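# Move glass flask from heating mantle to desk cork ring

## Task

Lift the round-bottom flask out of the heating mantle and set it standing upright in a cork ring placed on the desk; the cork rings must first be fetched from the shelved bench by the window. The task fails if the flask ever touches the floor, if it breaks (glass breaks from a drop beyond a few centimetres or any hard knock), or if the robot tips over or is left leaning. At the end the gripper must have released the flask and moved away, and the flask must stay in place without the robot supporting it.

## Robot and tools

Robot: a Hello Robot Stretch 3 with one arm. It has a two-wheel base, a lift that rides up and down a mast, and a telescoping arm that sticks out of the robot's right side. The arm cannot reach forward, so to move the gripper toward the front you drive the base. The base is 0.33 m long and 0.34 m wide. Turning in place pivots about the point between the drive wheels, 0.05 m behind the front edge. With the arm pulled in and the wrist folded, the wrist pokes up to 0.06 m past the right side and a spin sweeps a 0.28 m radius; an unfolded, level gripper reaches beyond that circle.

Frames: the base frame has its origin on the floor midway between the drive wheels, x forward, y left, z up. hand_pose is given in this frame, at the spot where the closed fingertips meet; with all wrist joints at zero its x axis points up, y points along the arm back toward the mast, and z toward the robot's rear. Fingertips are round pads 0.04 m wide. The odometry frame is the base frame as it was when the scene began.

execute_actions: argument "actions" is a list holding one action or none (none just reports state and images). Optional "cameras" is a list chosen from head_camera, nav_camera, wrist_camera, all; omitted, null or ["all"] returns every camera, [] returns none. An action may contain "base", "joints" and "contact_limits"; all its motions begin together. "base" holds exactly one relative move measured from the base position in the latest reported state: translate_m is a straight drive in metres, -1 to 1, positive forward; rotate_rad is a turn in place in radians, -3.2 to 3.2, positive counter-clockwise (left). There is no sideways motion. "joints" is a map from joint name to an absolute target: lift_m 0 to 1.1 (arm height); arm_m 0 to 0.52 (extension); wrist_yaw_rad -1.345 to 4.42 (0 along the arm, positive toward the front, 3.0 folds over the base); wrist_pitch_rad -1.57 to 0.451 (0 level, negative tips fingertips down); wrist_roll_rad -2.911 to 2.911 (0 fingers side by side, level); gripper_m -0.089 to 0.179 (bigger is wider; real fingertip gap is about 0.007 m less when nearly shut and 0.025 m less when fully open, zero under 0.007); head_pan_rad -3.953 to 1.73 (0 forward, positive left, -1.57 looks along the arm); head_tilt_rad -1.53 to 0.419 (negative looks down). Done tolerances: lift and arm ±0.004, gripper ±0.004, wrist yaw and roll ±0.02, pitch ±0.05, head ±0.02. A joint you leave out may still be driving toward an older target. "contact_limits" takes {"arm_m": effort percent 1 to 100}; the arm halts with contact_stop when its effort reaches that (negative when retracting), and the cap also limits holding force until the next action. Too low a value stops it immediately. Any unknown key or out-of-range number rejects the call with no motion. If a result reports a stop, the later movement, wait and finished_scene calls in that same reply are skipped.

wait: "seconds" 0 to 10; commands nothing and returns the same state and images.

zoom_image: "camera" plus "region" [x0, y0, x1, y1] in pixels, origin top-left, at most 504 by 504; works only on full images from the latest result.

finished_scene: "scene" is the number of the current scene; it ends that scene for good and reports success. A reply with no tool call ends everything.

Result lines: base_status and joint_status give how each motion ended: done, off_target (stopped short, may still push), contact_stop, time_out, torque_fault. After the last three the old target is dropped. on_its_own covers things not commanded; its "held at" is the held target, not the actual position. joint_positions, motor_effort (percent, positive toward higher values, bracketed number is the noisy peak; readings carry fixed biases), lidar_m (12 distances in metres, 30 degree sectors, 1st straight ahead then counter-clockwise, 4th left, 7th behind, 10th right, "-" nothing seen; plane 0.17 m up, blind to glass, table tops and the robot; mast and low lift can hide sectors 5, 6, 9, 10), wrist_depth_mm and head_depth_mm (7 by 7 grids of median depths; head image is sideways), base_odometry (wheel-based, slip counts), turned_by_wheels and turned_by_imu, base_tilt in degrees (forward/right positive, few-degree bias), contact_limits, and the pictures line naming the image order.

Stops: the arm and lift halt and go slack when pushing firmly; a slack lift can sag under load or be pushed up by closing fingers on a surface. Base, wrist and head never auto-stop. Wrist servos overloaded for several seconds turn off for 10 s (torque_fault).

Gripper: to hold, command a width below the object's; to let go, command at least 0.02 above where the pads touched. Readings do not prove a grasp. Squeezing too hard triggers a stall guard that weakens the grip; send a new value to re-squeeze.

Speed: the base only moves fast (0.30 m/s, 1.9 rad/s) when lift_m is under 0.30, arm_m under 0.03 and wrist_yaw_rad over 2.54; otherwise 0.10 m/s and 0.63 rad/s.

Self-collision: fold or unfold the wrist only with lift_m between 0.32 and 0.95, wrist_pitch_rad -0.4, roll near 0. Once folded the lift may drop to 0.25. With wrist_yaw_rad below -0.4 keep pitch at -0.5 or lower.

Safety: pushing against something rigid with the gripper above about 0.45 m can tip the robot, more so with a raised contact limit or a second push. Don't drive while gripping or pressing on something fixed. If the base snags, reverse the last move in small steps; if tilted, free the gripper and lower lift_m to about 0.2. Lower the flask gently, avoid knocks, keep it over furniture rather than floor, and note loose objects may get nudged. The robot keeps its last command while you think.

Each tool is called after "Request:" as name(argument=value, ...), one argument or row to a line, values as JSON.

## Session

Request:
execute_actions(
  actions=[],
)

Scene clock: 0.00 s.
base_odometry: x=+0.000 y=+0.000 heading=+0.000 (m, m, rad; odometry frame)
turned_by_wheels: +0.000 (rad since the last result)
turned_by_imu: +0.000 (rad since the last result)
base_tilt: forward=-2.9 right=+0.2 (deg)
lidar_m: 2.04 1.60 1.64 1.14 1.47 2.28 1.82 2.07 1.61 1.56 1.63 1.52
head_depth_mm: 2062 2184 2194 2182 2171 1568 2143 / 2050 2191 2203 2191 2172 1570 2154 / 2039 2172 2187 2170 2178 1579 2144 / 2044 2176 2161 2155 2160 1594 2128 / 2025 2148 2144 2131 2153 1579 2158 / 2047 2170 2126 2157 2159 1497 2133 / 2035 2159 2155 2147 2141 1530 2167
base_status: not commanded
joint_positions: lift_m=+0.572 arm_m=-0.002 wrist_yaw_rad=+2.955 wrist_pitch_rad=-0.581 wrist_roll_rad=-0.006 gripper_m=+0.037 head_pan_rad=+0.002 head_tilt_rad=+0.001
joint_status: not commanded
motor_effort: left_wheel=+0 right_wheel=+0 lift_m=+27 arm_m=+0 wrist_yaw_rad=+0 wrist_pitch_rad=+6 wrist_roll_rad=+0 gripper_m=+0 head_pan_rad=+1 head_tilt_rad=+1 (%)
hand_pose: x=+0.0162 y=+0.0550 z=+0.5499 quat_wxyz=(+0.265, +0.691, +0.139, +0.658) (m; base frame)
wrist_depth_mm: - - - - - - - / - - - - - - - / - - - - - - - / - - - - - - - / 853 859 908 874 906 884 886 / 733 747 - 752 767 769 775 / 657 657 - 680 655 674 684
pictures: head_camera (sideways: a quarter turn clockwise sets it upright), nav_camera (sideways: a quarter turn counterclockwise sets it upright), wrist_camera
Images, in order (width x height): head_camera 896x504, nav_camera 672x504, wrist_camera 644x364.

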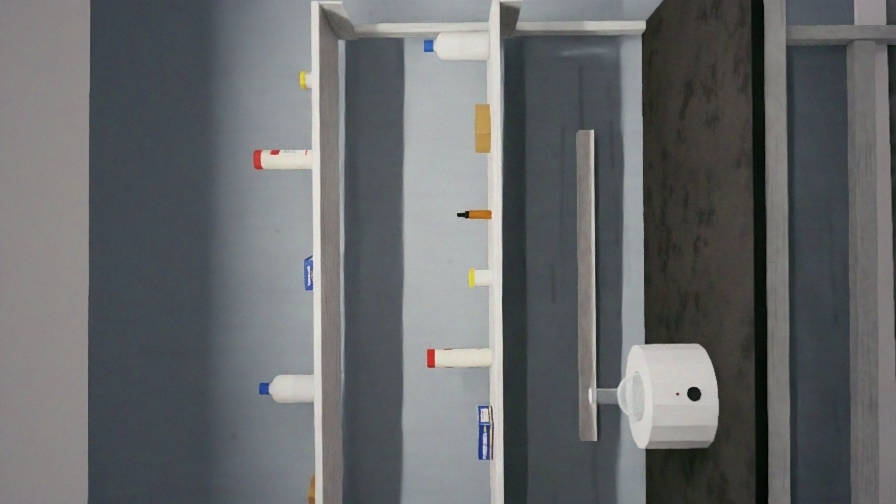

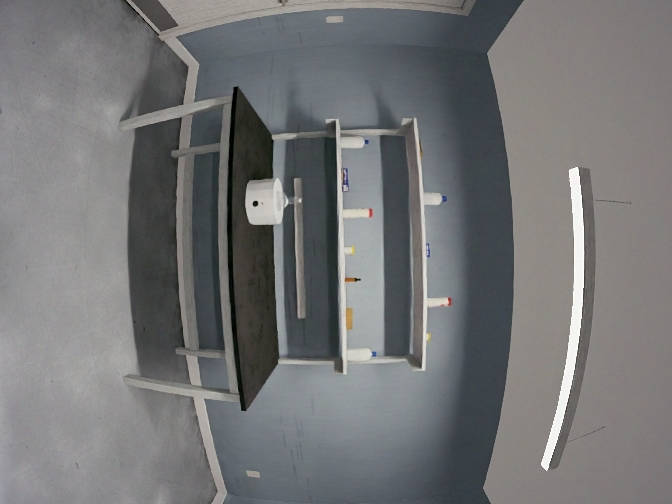

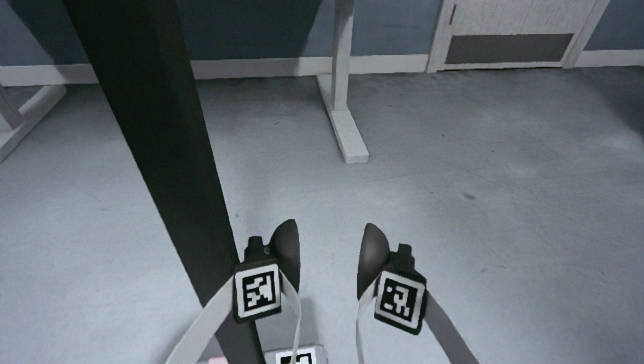

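Request:
execute_actions(
  actions=[
    {"joints":{"head_pan_rad":-3.0,"head_tilt_rad":-0.4,"wrist_pitch_rad":-0.4}},
  ],
  cameras=["head_camera","nav_camera"],
)

Scene clock: 2.20 s.
base_odometry: x=+0.000 y=+0.000 heading=+0.000 (m, m, rad; odometry frame)
turned_by_wheels: +0.000 (rad since the last result)
turned_by_imu: +0.000 (rad since the last result)
base_tilt: forward=-2.9 right=+0.2 (deg)
lidar_m: 2.04 1.60 1.63 1.15 1.47 2.28 1.81 2.07 1.61 1.56 1.63 1.52
head_depth_mm: 2209 2305 2450 2518 2311 1841 1488 / 2265 2349 2451 2743 2398 1849 1482 / 2273 2404 2410 2769 2390 1844 1493 / 2293 2437 2527 2394 2442 1846 1483 / 2340 2412 2565 2373 2406 1836 1481 / 2333 2488 2629 2847 2429 1812 1477 / 2360 2496 2588 2953 2444 1839 1495
base_status: not commanded
joint_positions: lift_m=+0.572 arm_m=-0.002 wrist_yaw_rad=+2.955 wrist_pitch_rad=-0.422 wrist_roll_rad=-0.006 gripper_m=+0.037 head_pan_rad=-2.993 head_tilt_rad=-0.395
joint_status: all done
motor_effort: left_wheel=+0(0) right_wheel=+0(0) lift_m=+27(27) arm_m=-1(1) wrist_yaw_rad=+1(1) wrist_pitch_rad=+12(12) wrist_roll_rad=+0(0) gripper_m=+0(0) head_pan_rad=-4(48) head_tilt_rad=-2(21) (%)
hand_pose: x=+0.0204 y=+0.0775 z=+0.5837 quat_wxyz=(+0.212, +0.700, +0.084, +0.677) (m; base frame)
wrist_depth_mm: - - - - - - - / - - - - - - - / - - - - - - - / - - - - - - - / - - - - - - - / 857 848 - 874 886 906 882 / 712 722 742 748 728 749 753
pictures: head_camera (sideways: a quarter turn clockwise sets it upright), nav_camera (sideways: a quarter turn counterclockwise sets it upright)
Images, in order (width x height): head_camera 896x504, nav_camera 672x504.

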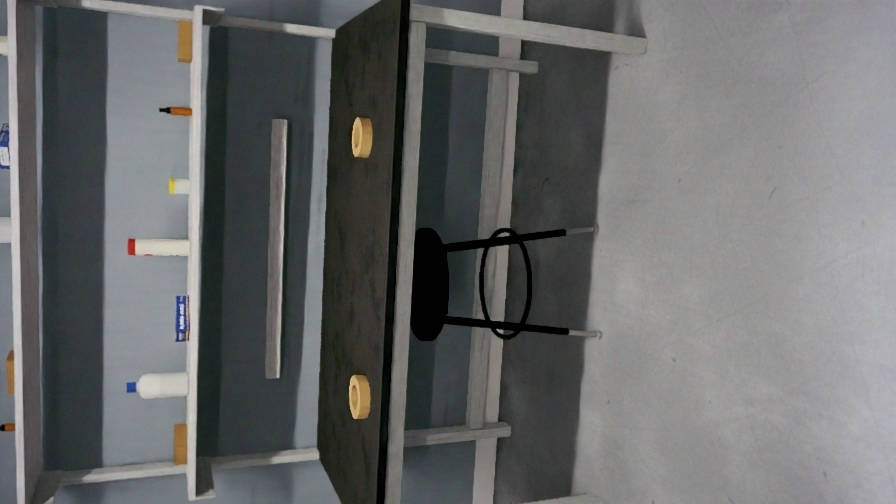

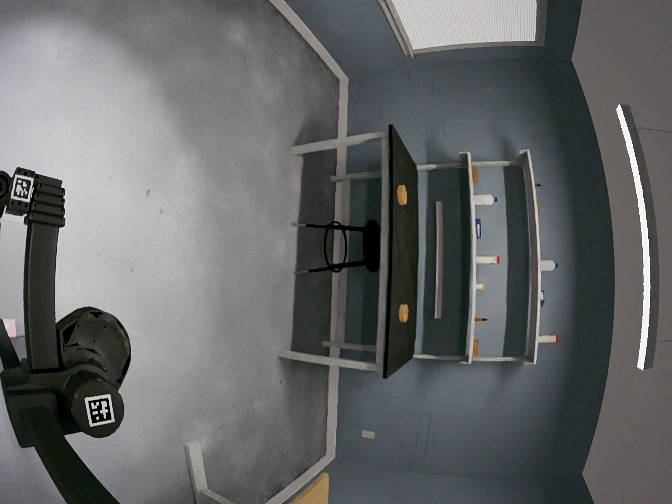

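Request:
execute_actions(
  actions=[
    {"base":{"translate_m":-1.0},"joints":{"head_pan_rad":-3.14,"head_tilt_rad":-0.55,"lift_m":0.83,"wrist_yaw_rad":0,"wrist_roll_rad":0,"gripper_m":0.179}},
  ],
  cameras=["head_camera","nav_camera"],
)

Scene clock: 14.10 s.
base_odometry: x=-1.000 y=+0.000 heading=+0.000 (m, m, rad; odometry frame)
turned_by_wheels: +0.000 (rad since the last result)
turned_by_imu: -0.009 (rad since the last result)
base_tilt: forward=-2.9 right=+0.2 (deg)
lidar_m: 2.46 1.67 1.65 1.10 1.65 0.87 0.98 1.02 1.28 1.58 1.61 2.22
head_depth_mm: 1240 1487 1589 1066 1782 1175 - / 1332 1495 1524 1057 1801 1716 - / 1341 1475 1530 1045 1814 1696 - / 1334 1464 1517 1052 1806 1627 - / 1316 1453 1514 1049 1805 1571 1332 / 1307 1446 1508 1050 1625 1548 1330 / 1316 1455 1509 1035 1163 1585 1332
base_status: done
joint_positions: lift_m=+0.829 arm_m=-0.002 wrist_yaw_rad=+0.001 wrist_pitch_rad=-0.420 wrist_roll_rad=-0.004 gripper_m=+0.179 head_pan_rad=-3.133 head_tilt_rad=-0.543
joint_status: all done
motor_effort: left_wheel=+1(7) right_wheel=-1(4) lift_m=+41(45) arm_m=-1(0) wrist_yaw_rad=-2(2) wrist_pitch_rad=+11(12) wrist_roll_rad=+3(4) gripper_m=+1(87) head_pan_rad=-5(19) head_tilt_rad=-4(14) (%)
hand_pose: x=-0.0212 y=-0.3666 z=+0.8414 quat_wxyz=(+0.693, +0.149, -0.690, -0.147) (m; base frame)
wrist_depth_mm: - - - - - - - / - - - - - - - / - - - - - - - / - - - - - - - / - - - - - - - / - - - - - - - / 960 - - - - - -
pictures: head_camera (sideways: a quarter turn clockwise sets it upright), nav_camera (sideways: a quarter turn counterclockwise sets it upright)
Images, in order (width x height): head_camera 896x504, nav_camera 672x504.

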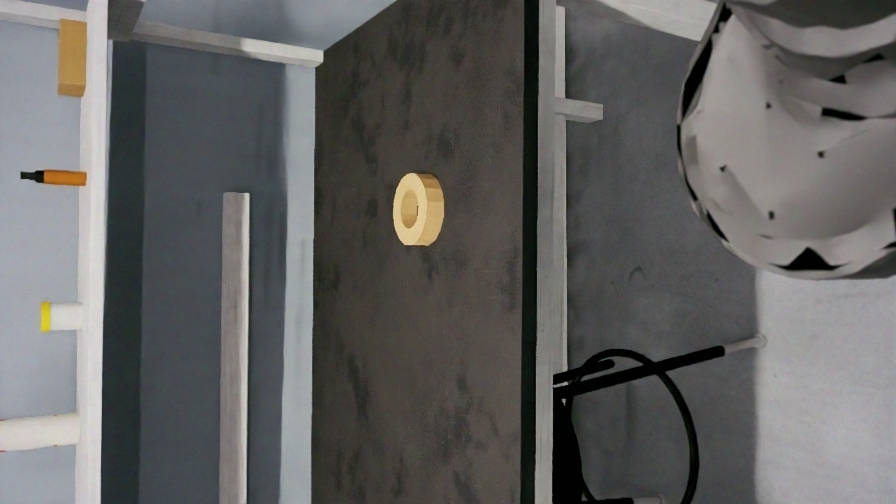

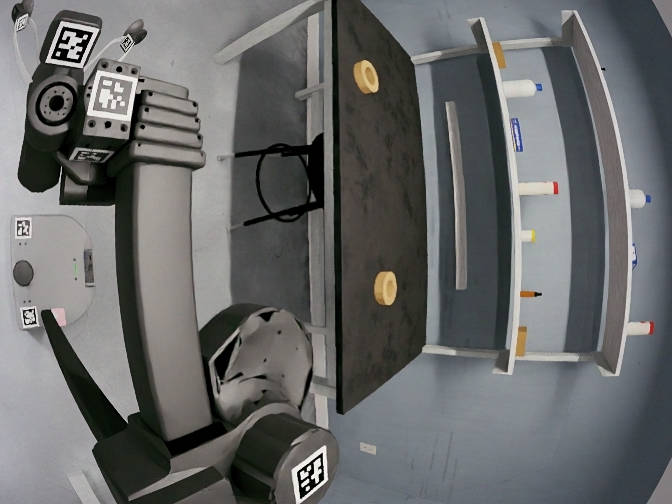

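Request:
execute_actions(
  actions=[
    {"base":{"translate_m":-0.2},"joints":{"arm_m":0.1}},
  ],
  cameras=[],
)

Request:
execute_actions(
  actions=[
    {"base":{"rotate_rad":-1.68},"joints":{"head_pan_rad":-1.57,"head_tilt_rad":-0.7,"arm_m":0.3}},
  ],
)

Scene clock: 18.07 s.
base_odometry: x=-1.200 y=+0.000 heading=+0.000 (m, m, rad; odometry frame)
turned_by_wheels: +0.000 (rad since the last result)
turned_by_imu: -0.002 (rad since the last result)
base_tilt: forward=-2.9 right=+0.3 (deg)
lidar_m: 2.66 1.82 1.65 1.12 1.66 0.70 0.78 0.84 1.16 1.91 1.63 2.22
head_depth_mm: 1014 1296 1380 1053 806 798 - / 1166 1302 1383 1056 808 763 - / 1160 1297 1388 1052 805 793 - / 1173 1289 1377 1047 804 1544 - / 1145 1286 1389 1051 800 1531 1321 / 1167 1263 1376 1046 795 1462 1294 / 1135 1265 1361 1037 795 1502 1295
base_status: done
joint_positions: lift_m=+0.829 arm_m=+0.100 wrist_yaw_rad=+0.001 wrist_pitch_rad=-0.420 wrist_roll_rad=-0.004 gripper_m=+0.179 head_pan_rad=-3.133 head_tilt_rad=-0.543
joint_status: all done
motor_effort: left_wheel=+1(7) right_wheel=-1(4) lift_m=+41(41) arm_m=+2(2) wrist_yaw_rad=-1(2) wrist_pitch_rad=+11(11) wrist_roll_rad=+3(3) gripper_m=+0(0) head_pan_rad=-5(4) head_tilt_rad=-3(3) (%)
hand_pose: x=-0.0214 y=-0.4688 z=+0.8414 quat_wxyz=(+0.693, +0.148, -0.690, -0.147) (m; base frame)
wrist_depth_mm: - - - - - - - / - - - - - - - / - - - - - - 683 / - - - - - - 766 / - - - - - - - / - - - - - - - / 945 988 - - - - -
pictures: none
No camera images: the call's "cameras" was empty. Leave "cameras" out to get every camera's image.

Scene clock: 21.67 s.
base_odometry: x=-1.200 y=+0.000 heading=-1.680 (m, m, rad; odometry frame)
turned_by_wheels: -1.680 (rad since the last result)
turned_by_imu: -1.673 (rad since the last result)
base_tilt: forward=-2.9 right=+0.3 (deg)
lidar_m: 2.17 1.63 2.00 2.65 1.83 1.71 1.12 1.62 0.70 1.24 0.78 1.17
head_depth_mm: 1268 1429 1527 873 - - 1218 / 1215 1363 1139 - 1605 1399 1238 / 1242 1366 1177 - 1606 1411 1228 / 1227 1332 1152 - 1607 1424 1224 / 1205 1322 1076 807 1559 1417 1229 / 1183 1290 1063 831 1300 1388 1219 / 1168 1275 1069 825 1127 1377 1224
base_status: done
joint_positions: lift_m=+0.829 arm_m=+0.300 wrist_yaw_rad=+0.000 wrist_pitch_rad=-0.420 wrist_roll_rad=-0.004 gripper_m=+0.179 head_pan_rad=-1.577 head_tilt_rad=-0.691
joint_status: all done
motor_effort: left_wheel=+4(11) right_wheel=-3(6) lift_m=+41(41) arm_m=+2(1) wrist_yaw_rad=+1(0) wrist_pitch_rad=+11(11) wrist_roll_rad=+2(3) gripper_m=+0(0) head_pan_rad=+4(48) head_tilt_rad=-4(15) (%)
hand_pose: x=-0.0214 y=-0.6688 z=+0.8414 quat_wxyz=(+0.693, +0.148, -0.690, -0.147) (m; base frame)
wrist_depth_mm: 724 713 729 759 774 764 792 / 709 747 776 781 803 849 867 / 481 489 495 507 516 532 965 / 362 367 370 340 384 391 419 / 290 302 297 277 305 310 311 / 246 245 246 249 253 256 263 / 203 207 212 214 216 213 225
pictures: head_camera (sideways: a quarter turn clockwise sets it upright), nav_camera (sideways: a quarter turn counterclockwise sets it upright), wrist_camera
Images, in order (width x height): head_camera 896x504, nav_camera 672x504, wrist_camera 644x364.

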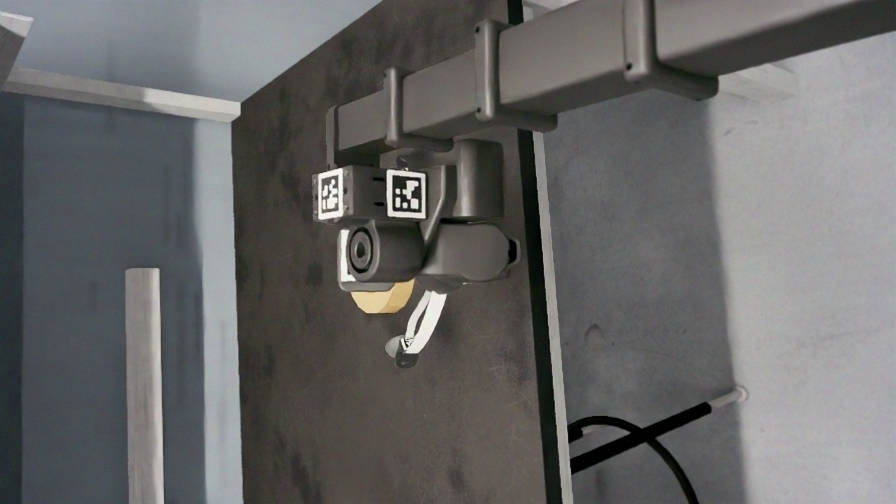

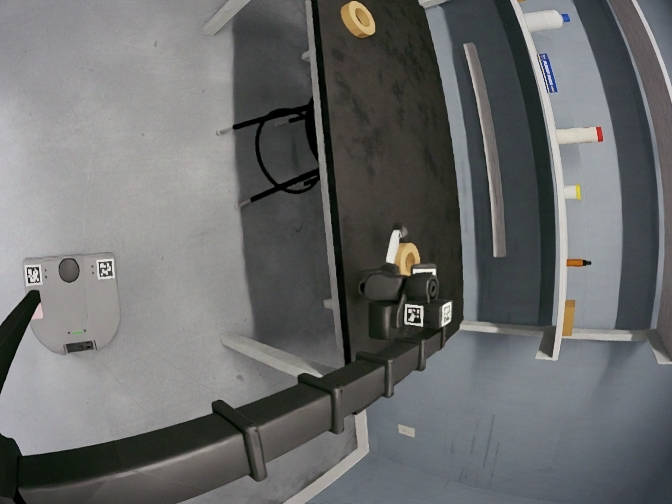

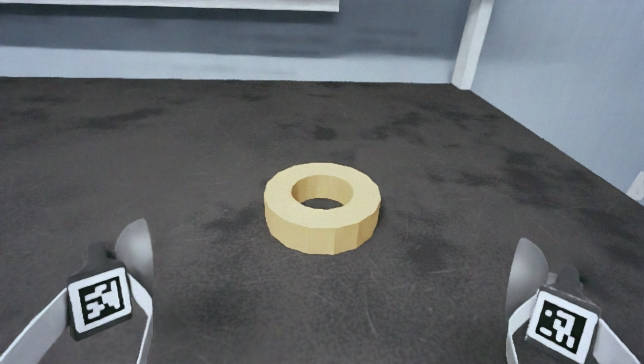

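Request:
execute_actions(
  actions=[
    {"base":{"translate_m":0.005},"joints":{"arm_m":0.443,"lift_m":0.768}},
  ],
  cameras=["wrist_camera"],
)

Scene clock: 24.27 s.
base_odometry: x=-1.201 y=-0.005 heading=-1.680 (m, m, rad; odometry frame)
turned_by_wheels: +0.000 (rad since the last result)
turned_by_imu: +0.000 (rad since the last result)
base_tilt: forward=-2.9 right=+0.3 (deg)
lidar_m: 2.17 1.63 1.99 2.66 1.82 1.72 1.12 1.62 0.70 1.24 0.78 1.16
head_depth_mm: 1268 1418 1530 844 947 - - / 1215 1354 1083 872 - 1390 1234 / 1236 1348 1182 805 1602 1425 1236 / 1211 1336 1172 787 1602 1421 1231 / 1199 1321 1078 837 1562 1420 1231 / 1186 1294 1067 829 1548 1388 1218 / 1163 1278 1066 828 1104 1382 1218
base_status: done
joint_positions: lift_m=+0.769 arm_m=+0.443 wrist_yaw_rad=+0.000 wrist_pitch_rad=-0.420 wrist_roll_rad=-0.004 gripper_m=+0.179 head_pan_rad=-1.577 head_tilt_rad=-0.691
joint_status: all done
motor_effort: left_wheel=+5(12) right_wheel=-3(5) lift_m=+11(40) arm_m=+2(3) wrist_yaw_rad=+0(1) wrist_pitch_rad=+11(11) wrist_roll_rad=+2(2) gripper_m=+1(1) head_pan_rad=+5(5) head_tilt_rad=-4(3) (%)
hand_pose: x=-0.0214 y=-0.8118 z=+0.7810 quat_wxyz=(+0.693, +0.148, -0.690, -0.147) (m; base frame)
wrist_depth_mm: 587 605 615 627 638 636 662 / 496 512 527 536 564 590 719 / 337 342 350 355 366 374 383 / 253 257 262 265 268 275 278 / 203 214 180 185 176 216 219 / 175 172 142 175 144 179 184 / - 145 134 118 126 150 158
pictures: wrist_camera
Images, in order (width x height): wrist_camera 644x364.

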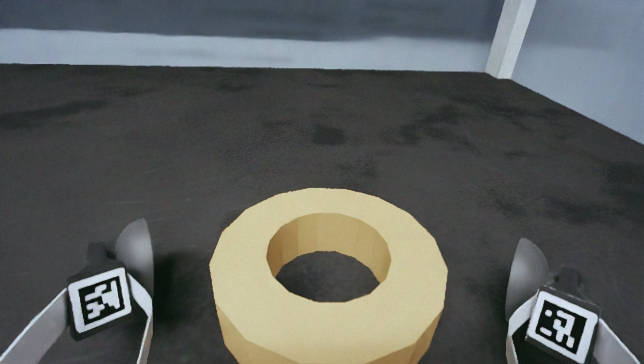

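Request:
execute_actions(
  actions=[
    {"joints":{"lift_m":0.763,"gripper_m":0.073}},
  ],
  cameras=["wrist_camera"],
)

Request:
execute_actions(
  actions=[
    {"joints":{"lift_m":0.80,"head_pan_rad":-3.3,"head_tilt_rad":-0.5}},
  ],
)

Scene clock: 26.17 s.
base_odometry: x=-1.201 y=-0.005 heading=-1.680 (m, m, rad; odometry frame)
turned_by_wheels: +0.000 (rad since the last result)
turned_by_imu: +0.000 (rad since the last result)
base_tilt: forward=-2.9 right=+0.3 (deg)
lidar_m: 2.17 1.62 2.00 2.66 1.83 1.71 1.12 1.62 0.70 1.23 0.78 1.16
head_depth_mm: 1270 1431 1534 845 947 - - / 1220 1348 1086 870 - 1381 1224 / 1225 1350 1180 786 1599 1420 1234 / 1215 1332 1178 786 1609 1416 1224 / 1197 1324 1077 835 1555 1422 1224 / 1186 1299 1065 835 1549 1374 1224 / 1167 1278 1063 830 1104 1382 1222
base_status: not commanded
joint_positions: lift_m=+0.764 arm_m=+0.443 wrist_yaw_rad=-0.002 wrist_pitch_rad=-0.406 wrist_roll_rad=-0.004 gripper_m=+0.074 head_pan_rad=-1.577 head_tilt_rad=-0.691
joint_status: all done
motor_effort: left_wheel=+4(4) right_wheel=-2(3) lift_m=+10(14) arm_m=+1(2) wrist_yaw_rad=+3(2) wrist_pitch_rad=+3(11) wrist_roll_rad=+2(2) gripper_m=-22(100) head_pan_rad=+4(4) head_tilt_rad=-4(4) (%)
hand_pose: x=-0.0220 y=-0.8137 z=+0.7793 quat_wxyz=(+0.694, +0.142, -0.691, -0.143) (m; base frame)
wrist_depth_mm: 587 602 603 623 637 635 655 / 507 526 549 564 585 597 731 / 344 342 351 360 369 378 420 / 252 255 263 265 269 275 278 / 201 205 170 181 173 216 219 / 168 172 134 173 136 181 179 / 144 141 121 115 119 146 152
pictures: wrist_camera
Images, in order (width x height): wrist_camera 644x364.

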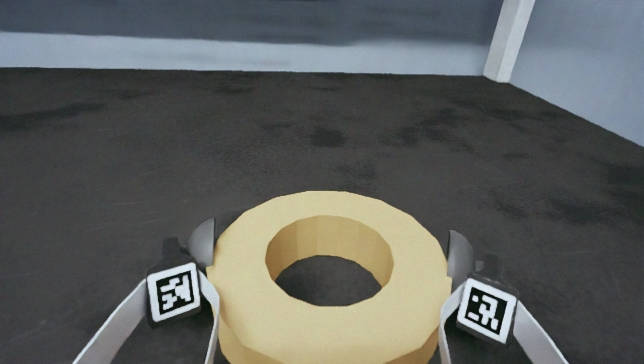

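Scene clock: 27.57 s.
base_odometry: x=-1.201 y=-0.005 heading=-1.680 (m, m, rad; odometry frame)
turned_by_wheels: +0.000 (rad since the last result)
turned_by_imu: +0.000 (rad since the last result)
base_tilt: forward=-2.9 right=+0.3 (deg)
lidar_m: 2.17 1.63 2.00 2.66 1.83 1.72 1.13 1.63 0.70 1.23 0.78 1.16
head_depth_mm: 1584 1714 1816 1220 2071 1701 - / 1524 1685 1758 1218 1993 1640 - / 1491 1613 1707 1216 1928 1670 - / 1442 1570 1664 1210 1862 1646 - / 1410 1524 1617 1208 1015 1541 - / 1365 1480 1574 1266 1870 1653 1370 / 1338 1447 1554 1708 1854 1647 1349
base_status: not commanded
joint_positions: lift_m=+0.799 arm_m=+0.443 wrist_yaw_rad=-0.002 wrist_pitch_rad=-0.416 wrist_roll_rad=-0.004 gripper_m=+0.074 head_pan_rad=-3.293 head_tilt_rad=-0.507
joint_status: all done
motor_effort: left_wheel=+4(4) right_wheel=-2(2) lift_m=+41(48) arm_m=+2(2) wrist_yaw_rad=+3(1) wrist_pitch_rad=+8(9) wrist_roll_rad=+3(2) gripper_m=-22(22) head_pan_rad=-4(48) head_tilt_rad=+3(15) (%)
hand_pose: x=-0.0219 y=-0.8124 z=+0.8123 quat_wxyz=(+0.693, +0.146, -0.690, -0.147) (m; base frame)
wrist_depth_mm: 589 599 609 630 643 636 667 / 623 626 642 654 668 693 721 / 413 416 425 441 448 455 791 / 310 313 318 325 331 336 342 / 249 252 169 180 173 265 269 / 206 212 134 212 137 224 222 / 178 175 121 114 119 180 187
pictures: head_camera (sideways: a quarter turn clockwise sets it upright), nav_camera (sideways: a quarter turn counterclockwise sets it upright), wrist_camera
Images, in order (width x height): head_camera 896x504, nav_camera 672x504, wrist_camera 644x364.

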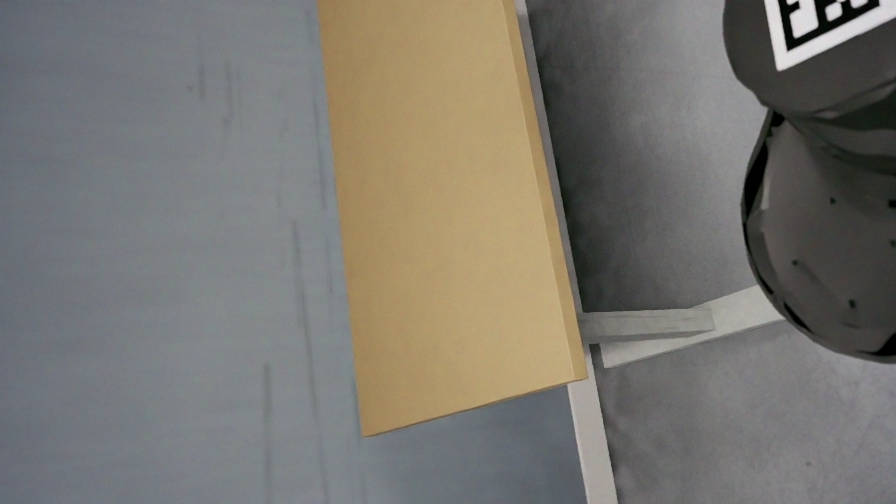

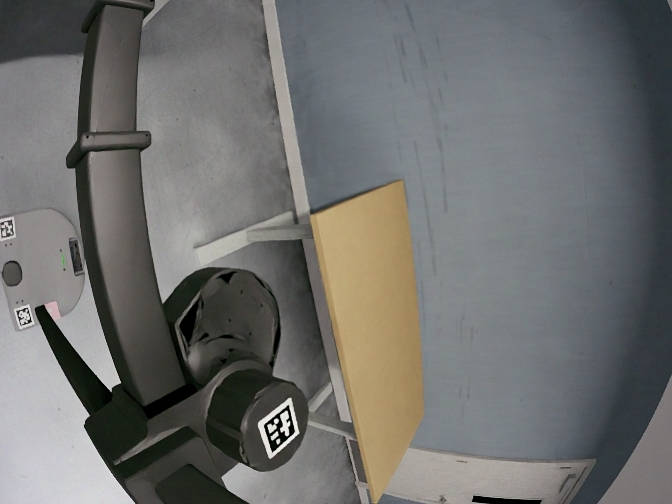

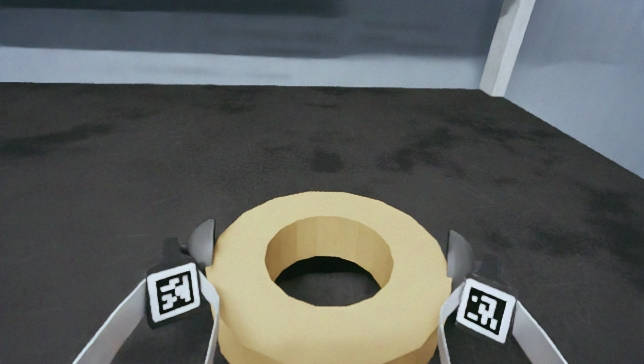

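Request:
execute_actions(
  actions=[
    {"base":{"rotate_rad":-1.16},"joints":{"lift_m":0.83,"arm_m":0.2,"head_pan_rad":-2.4,"head_tilt_rad":-0.7}},
  ],
  cameras=["nav_camera"],
)

Request:
execute_actions(
  actions=[
    {"base":{"translate_m":-1.0}},
  ],
)

Scene clock: 31.03 s.
base_odometry: x=-1.201 y=-0.005 heading=-2.839 (m, m, rad; odometry frame)
turned_by_wheels: -1.160 (rad since the last result)
turned_by_imu: -1.156 (rad since the last result)
base_tilt: forward=-2.9 right=+0.3 (deg)
lidar_m: 0.78 0.84 2.17 1.63 1.84 2.65 2.73 1.81 1.13 1.60 0.70 1.24
head_depth_mm: 2054 1689 1991 2078 1692 1436 1232 / 1901 1658 1348 2073 1704 1430 1264 / 1786 1653 1276 2060 1681 1433 1274 / 1693 1634 1166 2058 1680 1453 - / 1596 1630 1163 1992 1673 1485 - / 1498 1579 1154 1885 1679 - 1180 / 1417 1526 1149 990 1582 - 1200
base_status: done
joint_positions: lift_m=+0.829 arm_m=+0.200 wrist_yaw_rad=+0.000 wrist_pitch_rad=-0.416 wrist_roll_rad=-0.004 gripper_m=+0.074 head_pan_rad=-2.407 head_tilt_rad=-0.691
joint_status: all done
motor_effort: left_wheel=+4(15) right_wheel=-3(7) lift_m=+42(47) arm_m=-3(2) wrist_yaw_rad=+0(1) wrist_pitch_rad=+9(9) wrist_roll_rad=+2(2) gripper_m=-21(21) head_pan_rad=+5(50) head_tilt_rad=-3(16) (%)
hand_pose: x=-0.0216 y=-0.5698 z=+0.8422 quat_wxyz=(+0.693, +0.147, -0.690, -0.146) (m; base frame)
wrist_depth_mm: - - - - - 927 867 / - - - - - 979 903 / - - - - - - 665 / - - - - - - 482 / - - 169 180 173 - 380 / - - 134 - 136 799 - / 997 957 121 114 119 973 -
pictures: nav_camera (sideways: a quarter turn counterclockwise sets it upright)
Images, in order (width x height): nav_camera 672x504.

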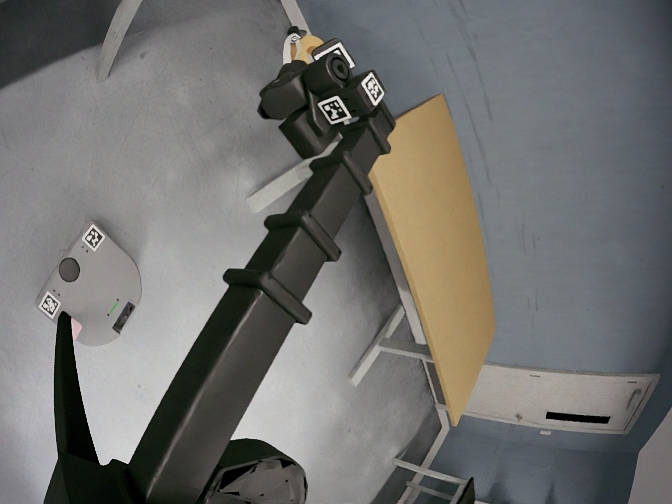

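Scene clock: 42.53 s.
base_odometry: x=-0.246 y=+0.293 heading=-2.839 (m, m, rad; odometry frame)
turned_by_wheels: +0.000 (rad since the last result)
turned_by_imu: -0.007 (rad since the last result)
base_tilt: forward=-2.9 right=+0.3 (deg)
lidar_m: 1.82 2.03 1.85 1.84 1.87 2.30 1.73 0.97 1.02 1.30 1.09 1.53
head_depth_mm: 1622 1864 2188 2103 1688 1429 1235 / 1519 1731 1998 973 1697 1425 1258 / 1440 1624 1784 906 1677 1417 1278 / 1361 1522 1163 903 1606 1420 - / 1291 1417 1162 897 800 1488 - / 1223 1345 1162 899 752 - 1169 / 1149 1270 1154 895 751 - 1203
base_status: done
joint_positions: lift_m=+0.829 arm_m=+0.200 wrist_yaw_rad=+0.000 wrist_pitch_rad=-0.416 wrist_roll_rad=-0.004 gripper_m=+0.074 head_pan_rad=-2.407 head_tilt_rad=-0.691
joint_status: not commanded
motor_effort: left_wheel=+5(8) right_wheel=-3(5) lift_m=+42(42) arm_m=-2(2) wrist_yaw_rad=+0(1) wrist_pitch_rad=+9(9) wrist_roll_rad=+2(2) gripper_m=-21(22) head_pan_rad=+5(4) head_tilt_rad=-4(4) (%)
hand_pose: x=-0.0216 y=-0.5698 z=+0.8422 quat_wxyz=(+0.693, +0.147, -0.690, -0.146) (m; base frame)
wrist_depth_mm: - - 877 826 749 685 639 / - - 913 858 809 754 683 / 585 587 604 623 638 646 658 / 443 446 450 455 472 475 493 / 353 359 169 181 174 376 378 / 293 300 134 302 137 315 313 / 252 249 121 115 119 256 266
pictures: head_camera (sideways: a quarter turn clockwise sets it upright), nav_camera (sideways: a quarter turn counterclockwise sets it upright), wrist_camera
Images, in order (width x height): head_camera 896x504, nav_camera 672x504, wrist_camera 644x364.

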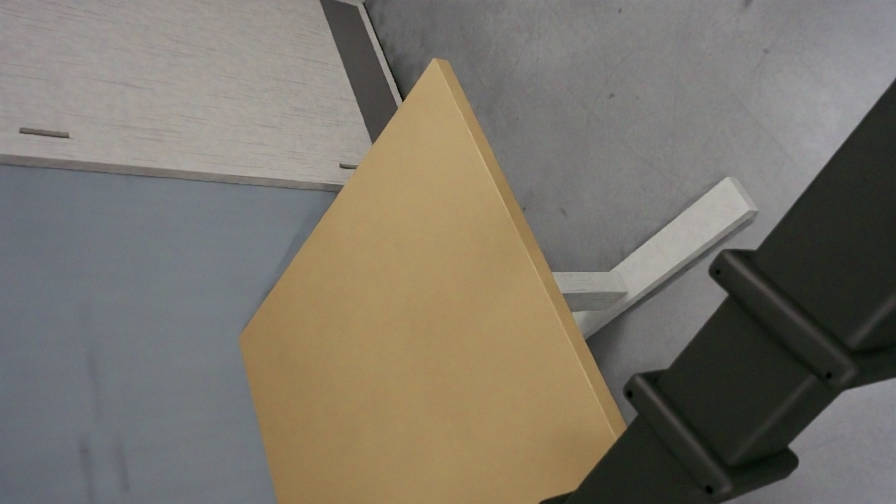

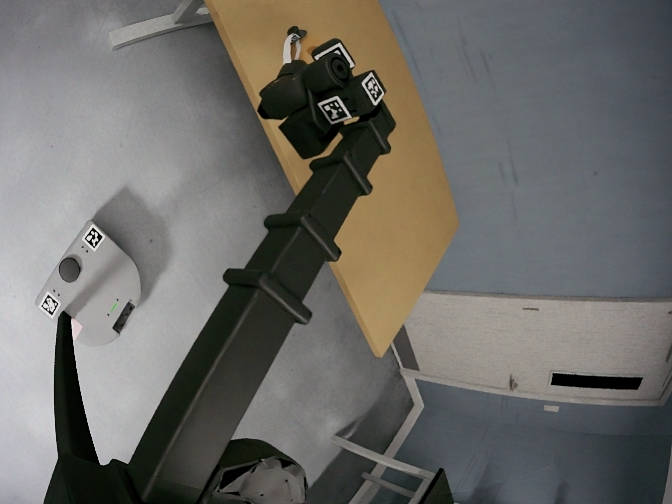

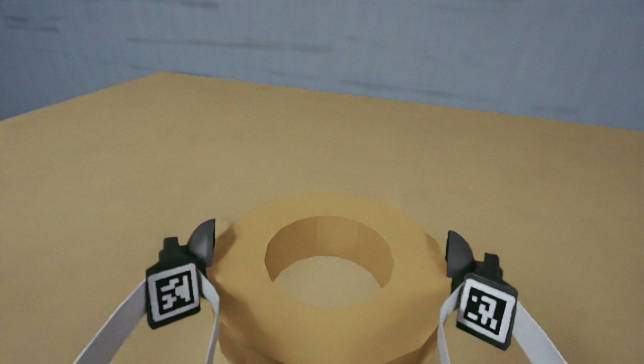

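Request:
execute_actions(
  actions=[
    {"base":{"rotate_rad":-0.72},"joints":{"lift_m":0.755,"arm_m":0.41,"head_pan_rad":-1.6}},
  ],
)

Request:
execute_actions(
  actions=[
    {"joints":{"lift_m":0.724}},
  ],
  cameras=[],
)

Scene clock: 45.73 s.
base_odometry: x=-0.246 y=+0.293 heading=+2.724 (m, m, rad; odometry frame)
turned_by_wheels: -0.720 (rad since the last result)
turned_by_imu: -0.717 (rad since the last result)
base_tilt: forward=-2.9 right=+0.3 (deg)
lidar_m: 2.07 1.53 1.82 1.87 1.85 1.98 1.87 1.73 1.65 0.97 1.30 1.09
head_depth_mm: 1497 1718 1983 1894 1694 1474 - / 1422 1598 1813 938 - - 1225 / 1361 1507 1641 - 1606 1392 1235 / 1291 1421 1219 824 1442 1417 1230 / 1232 1364 1165 873 779 1416 1228 / 1171 1301 1155 900 751 1414 1221 / 1120 1234 1155 892 731 1386 1221
base_status: done
joint_positions: lift_m=+0.756 arm_m=+0.410 wrist_yaw_rad=+0.000 wrist_pitch_rad=-0.417 wrist_roll_rad=-0.004 gripper_m=+0.074 head_pan_rad=-1.607 head_tilt_rad=-0.691
joint_status: all done
motor_effort: left_wheel=+4(12) right_wheel=-3(6) lift_m=+11(36) arm_m=+2(3) wrist_yaw_rad=+1(1) wrist_pitch_rad=+9(9) wrist_roll_rad=+2(2) gripper_m=-21(21) head_pan_rad=+5(48) head_tilt_rad=-4(3) (%)
hand_pose: x=-0.0216 y=-0.7792 z=+0.7686 quat_wxyz=(+0.693, +0.147, -0.690, -0.147) (m; base frame)
wrist_depth_mm: 516 567 617 675 764 843 944 / 546 581 643 657 853 921 - / 407 415 424 435 441 - - / 305 312 315 321 327 332 - / 246 249 169 180 174 264 266 / 205 210 134 211 136 221 218 / 176 173 121 114 119 179 186
pictures: head_camera (sideways: a quarter turn clockwise sets it upright), nav_camera (sideways: a quarter turn counterclockwise sets it upright), wrist_camera
Images, in order (width x height): head_camera 896x504, nav_camera 672x504, wrist_camera 644x364.

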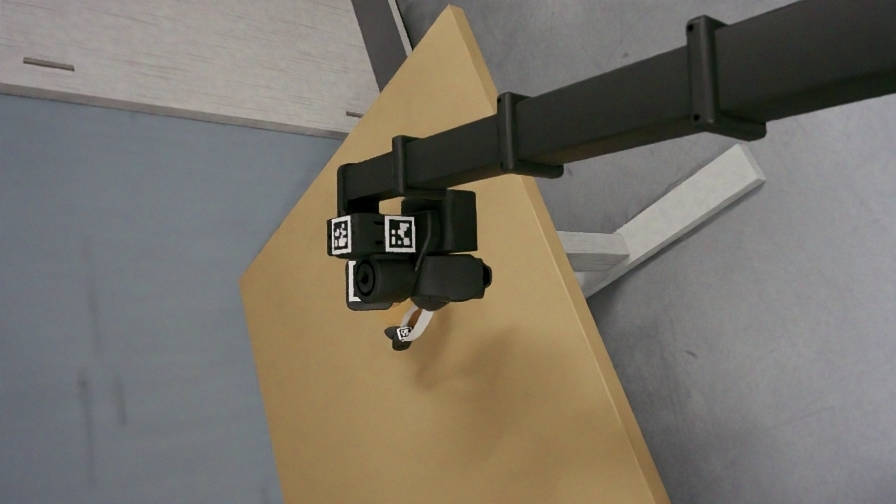

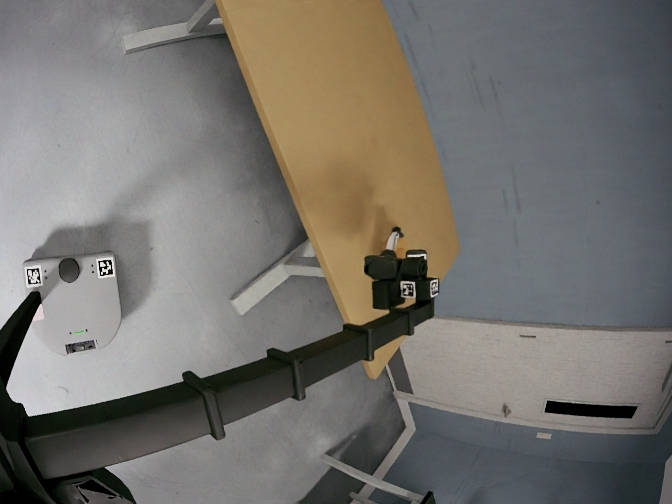

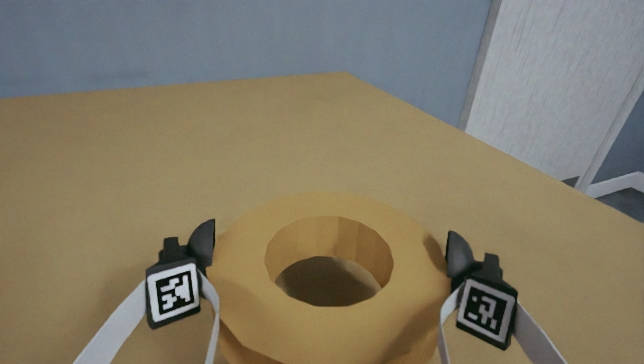

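Scene clock: 46.80 s.
base_odometry: x=-0.246 y=+0.293 heading=+2.724 (m, m, rad; odometry frame)
turned_by_wheels: +0.000 (rad since the last result)
turned_by_imu: +0.000 (rad since the last result)
base_tilt: forward=-2.9 right=+0.3 (deg)
lidar_m: 2.07 1.53 1.82 1.87 1.86 1.98 1.87 1.73 1.65 0.96 1.30 1.09
head_depth_mm: 1490 1700 1987 1902 1690 1466 - / 1421 1605 1810 938 1752 - 1215 / 1351 1523 1415 - 1613 1395 1236 / 1291 1423 1197 - 1446 1424 1238 / 1226 1370 1159 877 777 1417 1224 / 1170 1299 1154 898 750 1418 1227 / 1119 1225 1153 895 731 1374 1219
base_status: not commanded
joint_positions: lift_m=+0.725 arm_m=+0.410 wrist_yaw_rad=+0.000 wrist_pitch_rad=-0.417 wrist_roll_rad=-0.004 gripper_m=+0.074 head_pan_rad=-1.607 head_tilt_rad=-0.691
joint_status: all done
motor_effort: left_wheel=+4(4) right_wheel=-3(3) lift_m=+11(6) arm_m=+2(2) wrist_yaw_rad=+1(0) wrist_pitch_rad=+9(9) wrist_roll_rad=+2(2) gripper_m=-21(21) head_pan_rad=+5(5) head_tilt_rad=-3(4) (%)
hand_pose: x=-0.0216 y=-0.7792 z=+0.7376 quat_wxyz=(+0.693, +0.147, -0.690, -0.147) (m; base frame)
wrist_depth_mm: 523 556 613 688 758 842 979 / 494 506 525 542 813 959 - / 337 338 347 355 365 397 - / 252 255 258 262 268 274 279 / 202 205 169 181 172 215 217 / 168 173 134 173 136 180 178 / 144 142 121 115 119 146 152
pictures: none
No camera images: the call's "cameras" was empty. Leave "cameras" out to get every camera's image.

Request:
execute_actions(
  actions=[
    {"joints":{"gripper_m":0.17}},
  ],
  cameras=["wrist_camera"],
)

Request:
execute_actions(
  actions=[
    {"joints":{"arm_m":0.33,"lift_m":0.79,"wrist_pitch_rad":0.0}},
  ],
  cameras=[],
)

Request:
execute_actions(
  actions=[
    {"base":{"rotate_rad":0.61},"joints":{"arm_m":0.2,"lift_m":0.875,"head_pan_rad":-3.3,"head_tilt_rad":-0.45}},
  ],
  cameras=["head_camera","nav_camera"],
)

Request:
execute_actions(
  actions=[
    {"base":{"translate_m":-1.0},"joints":{"arm_m":0.05,"gripper_m":0.13,"head_pan_rad":-3.5}},
  ],
  cameras=["head_camera","nav_camera"],
)

Scene clock: 49.10 s.
base_odometry: x=-0.246 y=+0.293 heading=+2.724 (m, m, rad; odometry frame)
turned_by_wheels: +0.000 (rad since the last result)
turned_by_imu: +0.000 (rad since the last result)
base_tilt: forward=-2.9 right=+0.2 (deg)
lidar_m: 2.07 1.53 1.82 1.87 1.85 1.98 1.87 1.73 1.65 0.96 1.30 1.09
head_depth_mm: 1495 1703 2004 1913 1708 1456 - / 1419 1607 1828 938 1735 - 1208 / 1362 1519 1406 - 1614 1396 1236 / 1291 1439 1188 - 1442 1423 1228 / 1225 1360 1159 869 777 1424 1225 / 1177 1306 1153 897 756 1407 1218 / 1115 1229 1146 895 730 1381 1225
base_status: not commanded
joint_positions: lift_m=+0.725 arm_m=+0.410 wrist_yaw_rad=+0.001 wrist_pitch_rad=-0.417 wrist_roll_rad=-0.004 gripper_m=+0.170 head_pan_rad=-1.607 head_tilt_rad=-0.691
joint_status: all done
motor_effort: left_wheel=+4(5) right_wheel=-3(3) lift_m=+11(11) arm_m=+2(2) wrist_yaw_rad=-1(1) wrist_pitch_rad=+9(9) wrist_roll_rad=+2(2) gripper_m=+1(91) head_pan_rad=+4(3) head_tilt_rad=-3(3) (%)
hand_pose: x=-0.0214 y=-0.7792 z=+0.7376 quat_wxyz=(+0.693, +0.147, -0.690, -0.146) (m; base frame)
wrist_depth_mm: 522 564 614 683 770 834 983 / 499 510 529 540 814 941 - / 334 342 347 356 365 400 - / 251 255 259 264 270 272 278 / 202 211 178 183 174 216 217 / 174 165 141 173 143 177 180 / - 145 130 117 125 147 157
pictures: wrist_camera
Images, in order (width x height): wrist_camera 644x364.

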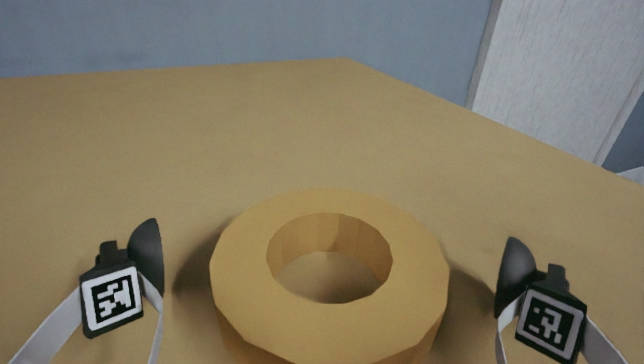

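Scene clock: 50.90 s.
base_odometry: x=-0.246 y=+0.293 heading=+2.724 (m, m, rad; odometry frame)
turned_by_wheels: +0.000 (rad since the last result)
turned_by_imu: +0.000 (rad since the last result)
base_tilt: forward=-2.9 right=+0.2 (deg)
lidar_m: 2.07 1.53 1.82 1.87 1.86 1.98 1.87 1.73 1.65 0.96 1.30 1.09
head_depth_mm: 1484 1706 1969 1923 1725 - - / 1420 1609 1814 940 - 1404 1223 / 1362 1536 1670 - 1604 1396 1236 / 1293 1441 1221 - 1432 1413 1227 / 1234 1363 1212 871 777 1420 1234 / 1170 1302 1155 898 752 1412 1230 / 1120 1233 1156 891 729 1379 1222
base_status: not commanded
joint_positions: lift_m=+0.789 arm_m=+0.330 wrist_yaw_rad=+0.001 wrist_pitch_rad=-0.023 wrist_roll_rad=-0.004 gripper_m=+0.170 head_pan_rad=-1.607 head_tilt_rad=-0.691
joint_status: all done
motor_effort: left_wheel=+5(5) right_wheel=-3(3) lift_m=+41(36) arm_m=-2(3) wrist_yaw_rad=-1(1) wrist_pitch_rad=+12(13) wrist_roll_rad=+2(2) gripper_m=+0(0) head_pan_rad=+5(4) head_tilt_rad=-4(3) (%)
hand_pose: x=-0.0213 y=-0.7308 z=+0.8979 quat_wxyz=(+0.709, +0.009, -0.706, -0.008) (m; base frame)
wrist_depth_mm: 578 633 706 782 903 - - / 600 656 728 823 911 - - / 619 671 735 826 938 - - / 617 695 765 852 976 - - / 628 686 732 743 - - - / 468 457 493 506 511 - - / 359 362 369 378 383 375 -
pictures: none
No camera images: the call's "cameras" was empty. Leave "cameras" out to get every camera's image.

Scene clock: 53.10 s.
base_odometry: x=-0.246 y=+0.293 heading=-2.949 (m, m, rad; odometry frame)
turned_by_wheels: +0.610 (rad since the last result)
turned_by_imu: +0.607 (rad since the last result)
base_tilt: forward=-2.9 right=+0.3 (deg)
lidar_m: 1.53 2.03 1.85 1.84 2.06 1.87 1.73 1.57 0.96 1.30 1.09 1.53
head_depth_mm: 2124 2283 2039 2652 2295 - - / 2124 2288 2012 2639 2219 1892 - / 2138 2266 2024 2635 2207 - - / 2101 2262 1819 2656 2180 - - / 2125 2278 1850 2661 2198 1846 - / 2104 2325 2008 2616 2169 1709 1406 / 2126 2276 2407 2597 2117 1701 1408
base_status: done
joint_positions: lift_m=+0.874 arm_m=+0.200 wrist_yaw_rad=+0.000 wrist_pitch_rad=-0.023 wrist_roll_rad=-0.004 gripper_m=+0.170 head_pan_rad=-3.293 head_tilt_rad=-0.458
joint_status: all done
motor_effort: left_wheel=-5(11) right_wheel=+3(7) lift_m=+41(43) arm_m=-2(3) wrist_yaw_rad=+0(1) wrist_pitch_rad=+12(13) wrist_roll_rad=+2(2) gripper_m=+0(0) head_pan_rad=-3(51) head_tilt_rad=+3(17) (%)
hand_pose: x=-0.0213 y=-0.6009 z=+0.9831 quat_wxyz=(+0.709, +0.008, -0.706, -0.008) (m; base frame)
wrist_depth_mm: 997 939 866 806 777 738 703 / - 944 883 833 794 746 710 / - 963 909 848 812 766 725 / - - 941 883 838 793 762 / - - 935 897 851 797 756 / 636 607 656 680 698 701 757 / 478 486 498 513 520 506 566
pictures: head_camera (sideways: a quarter turn clockwise sets it upright), nav_camera (sideways: a quarter turn counterclockwise sets it upright)
Images, in order (width x height): head_camera 896x504, nav_camera 672x504.

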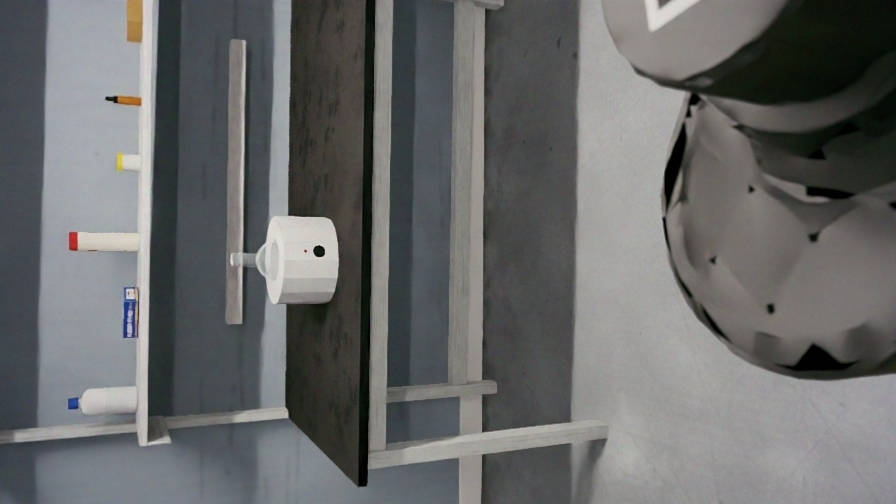

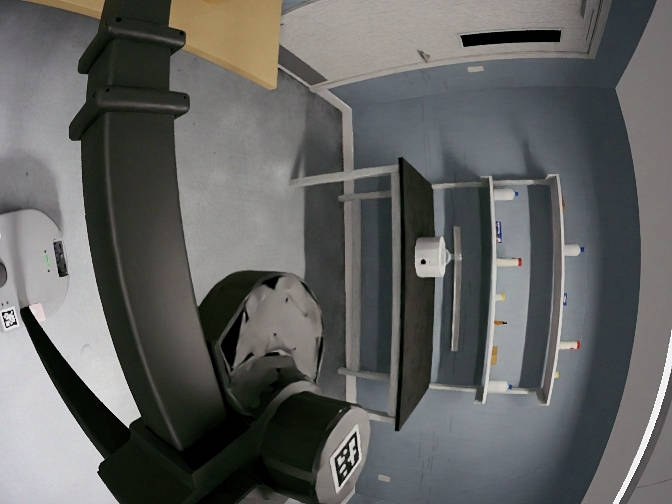

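Scene clock: 64.47 s.
base_odometry: x=+0.736 y=+0.484 heading=-2.949 (m, m, rad; odometry frame)
turned_by_wheels: +0.000 (rad since the last result)
turned_by_imu: -0.009 (rad since the last result)
base_tilt: forward=-2.9 right=+0.3 (deg)
lidar_m: 2.51 2.47 2.04 2.03 1.58 1.33 0.74 1.33 1.09 1.09 0.80 1.82
head_depth_mm: 1359 1478 1605 1249 944 - - / 1327 1437 1536 1250 983 - - / 1295 1407 1482 1184 941 - - / 1265 1374 1445 934 903 - - / 1231 1339 1428 964 905 - - / 1222 1312 1411 1235 897 776 - / 1202 1285 1383 1232 898 806 -
base_status: done
joint_positions: lift_m=+0.874 arm_m=+0.050 wrist_yaw_rad=+0.000 wrist_pitch_rad=-0.023 wrist_roll_rad=-0.004 gripper_m=+0.130 head_pan_rad=-3.493 head_tilt_rad=-0.458
joint_status: all done
motor_effort: left_wheel=-4(14) right_wheel=+2(3) lift_m=+41(41) arm_m=-3(3) wrist_yaw_rad=+0(0) wrist_pitch_rad=+12(12) wrist_roll_rad=+2(2) gripper_m=+0(89) head_pan_rad=-4(27) head_tilt_rad=+3(3) (%)
hand_pose: x=-0.0214 y=-0.4509 z=+0.9831 quat_wxyz=(+0.709, +0.008, -0.706, -0.008) (m; base frame)
wrist_depth_mm: 924 875 823 787 739 696 660 / 967 896 850 798 757 692 674 / 988 922 861 808 774 722 684 / - 951 882 842 794 726 697 / 925 966 915 868 813 751 713 / 637 685 928 856 821 767 731 / 487 492 976 888 843 811 761
pictures: head_camera (sideways: a quarter turn clockwise sets it upright), nav_camera (sideways: a quarter turn counterclockwise sets it upright)
Images, in order (width x height): head_camera 896x504, nav_camera 672x504.

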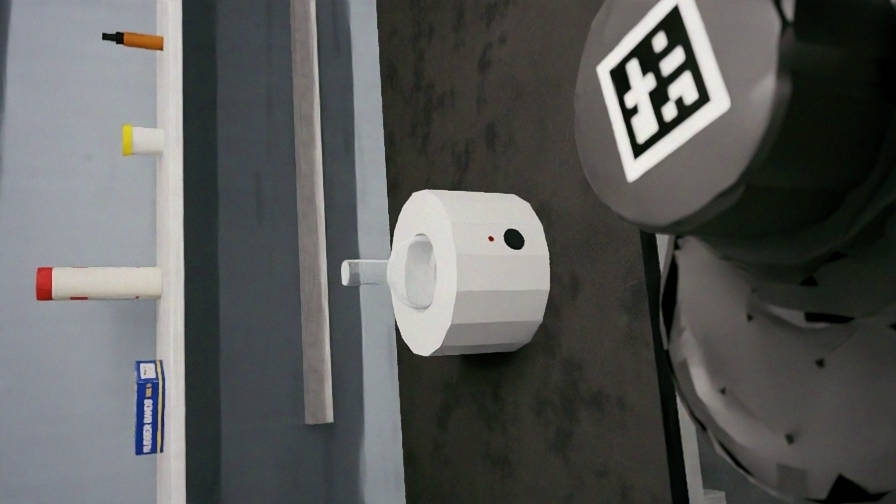

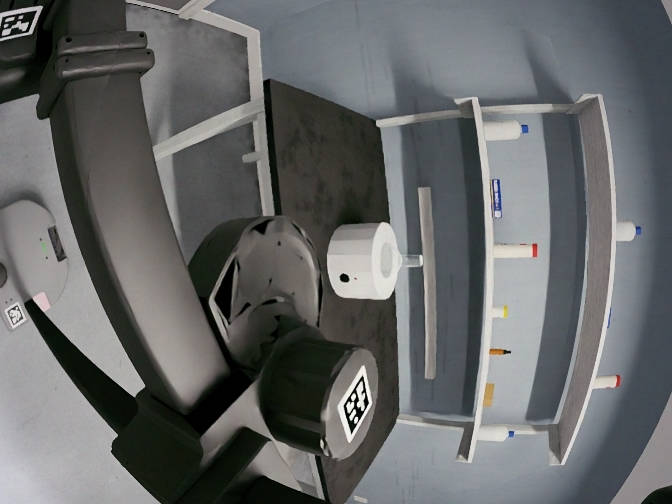

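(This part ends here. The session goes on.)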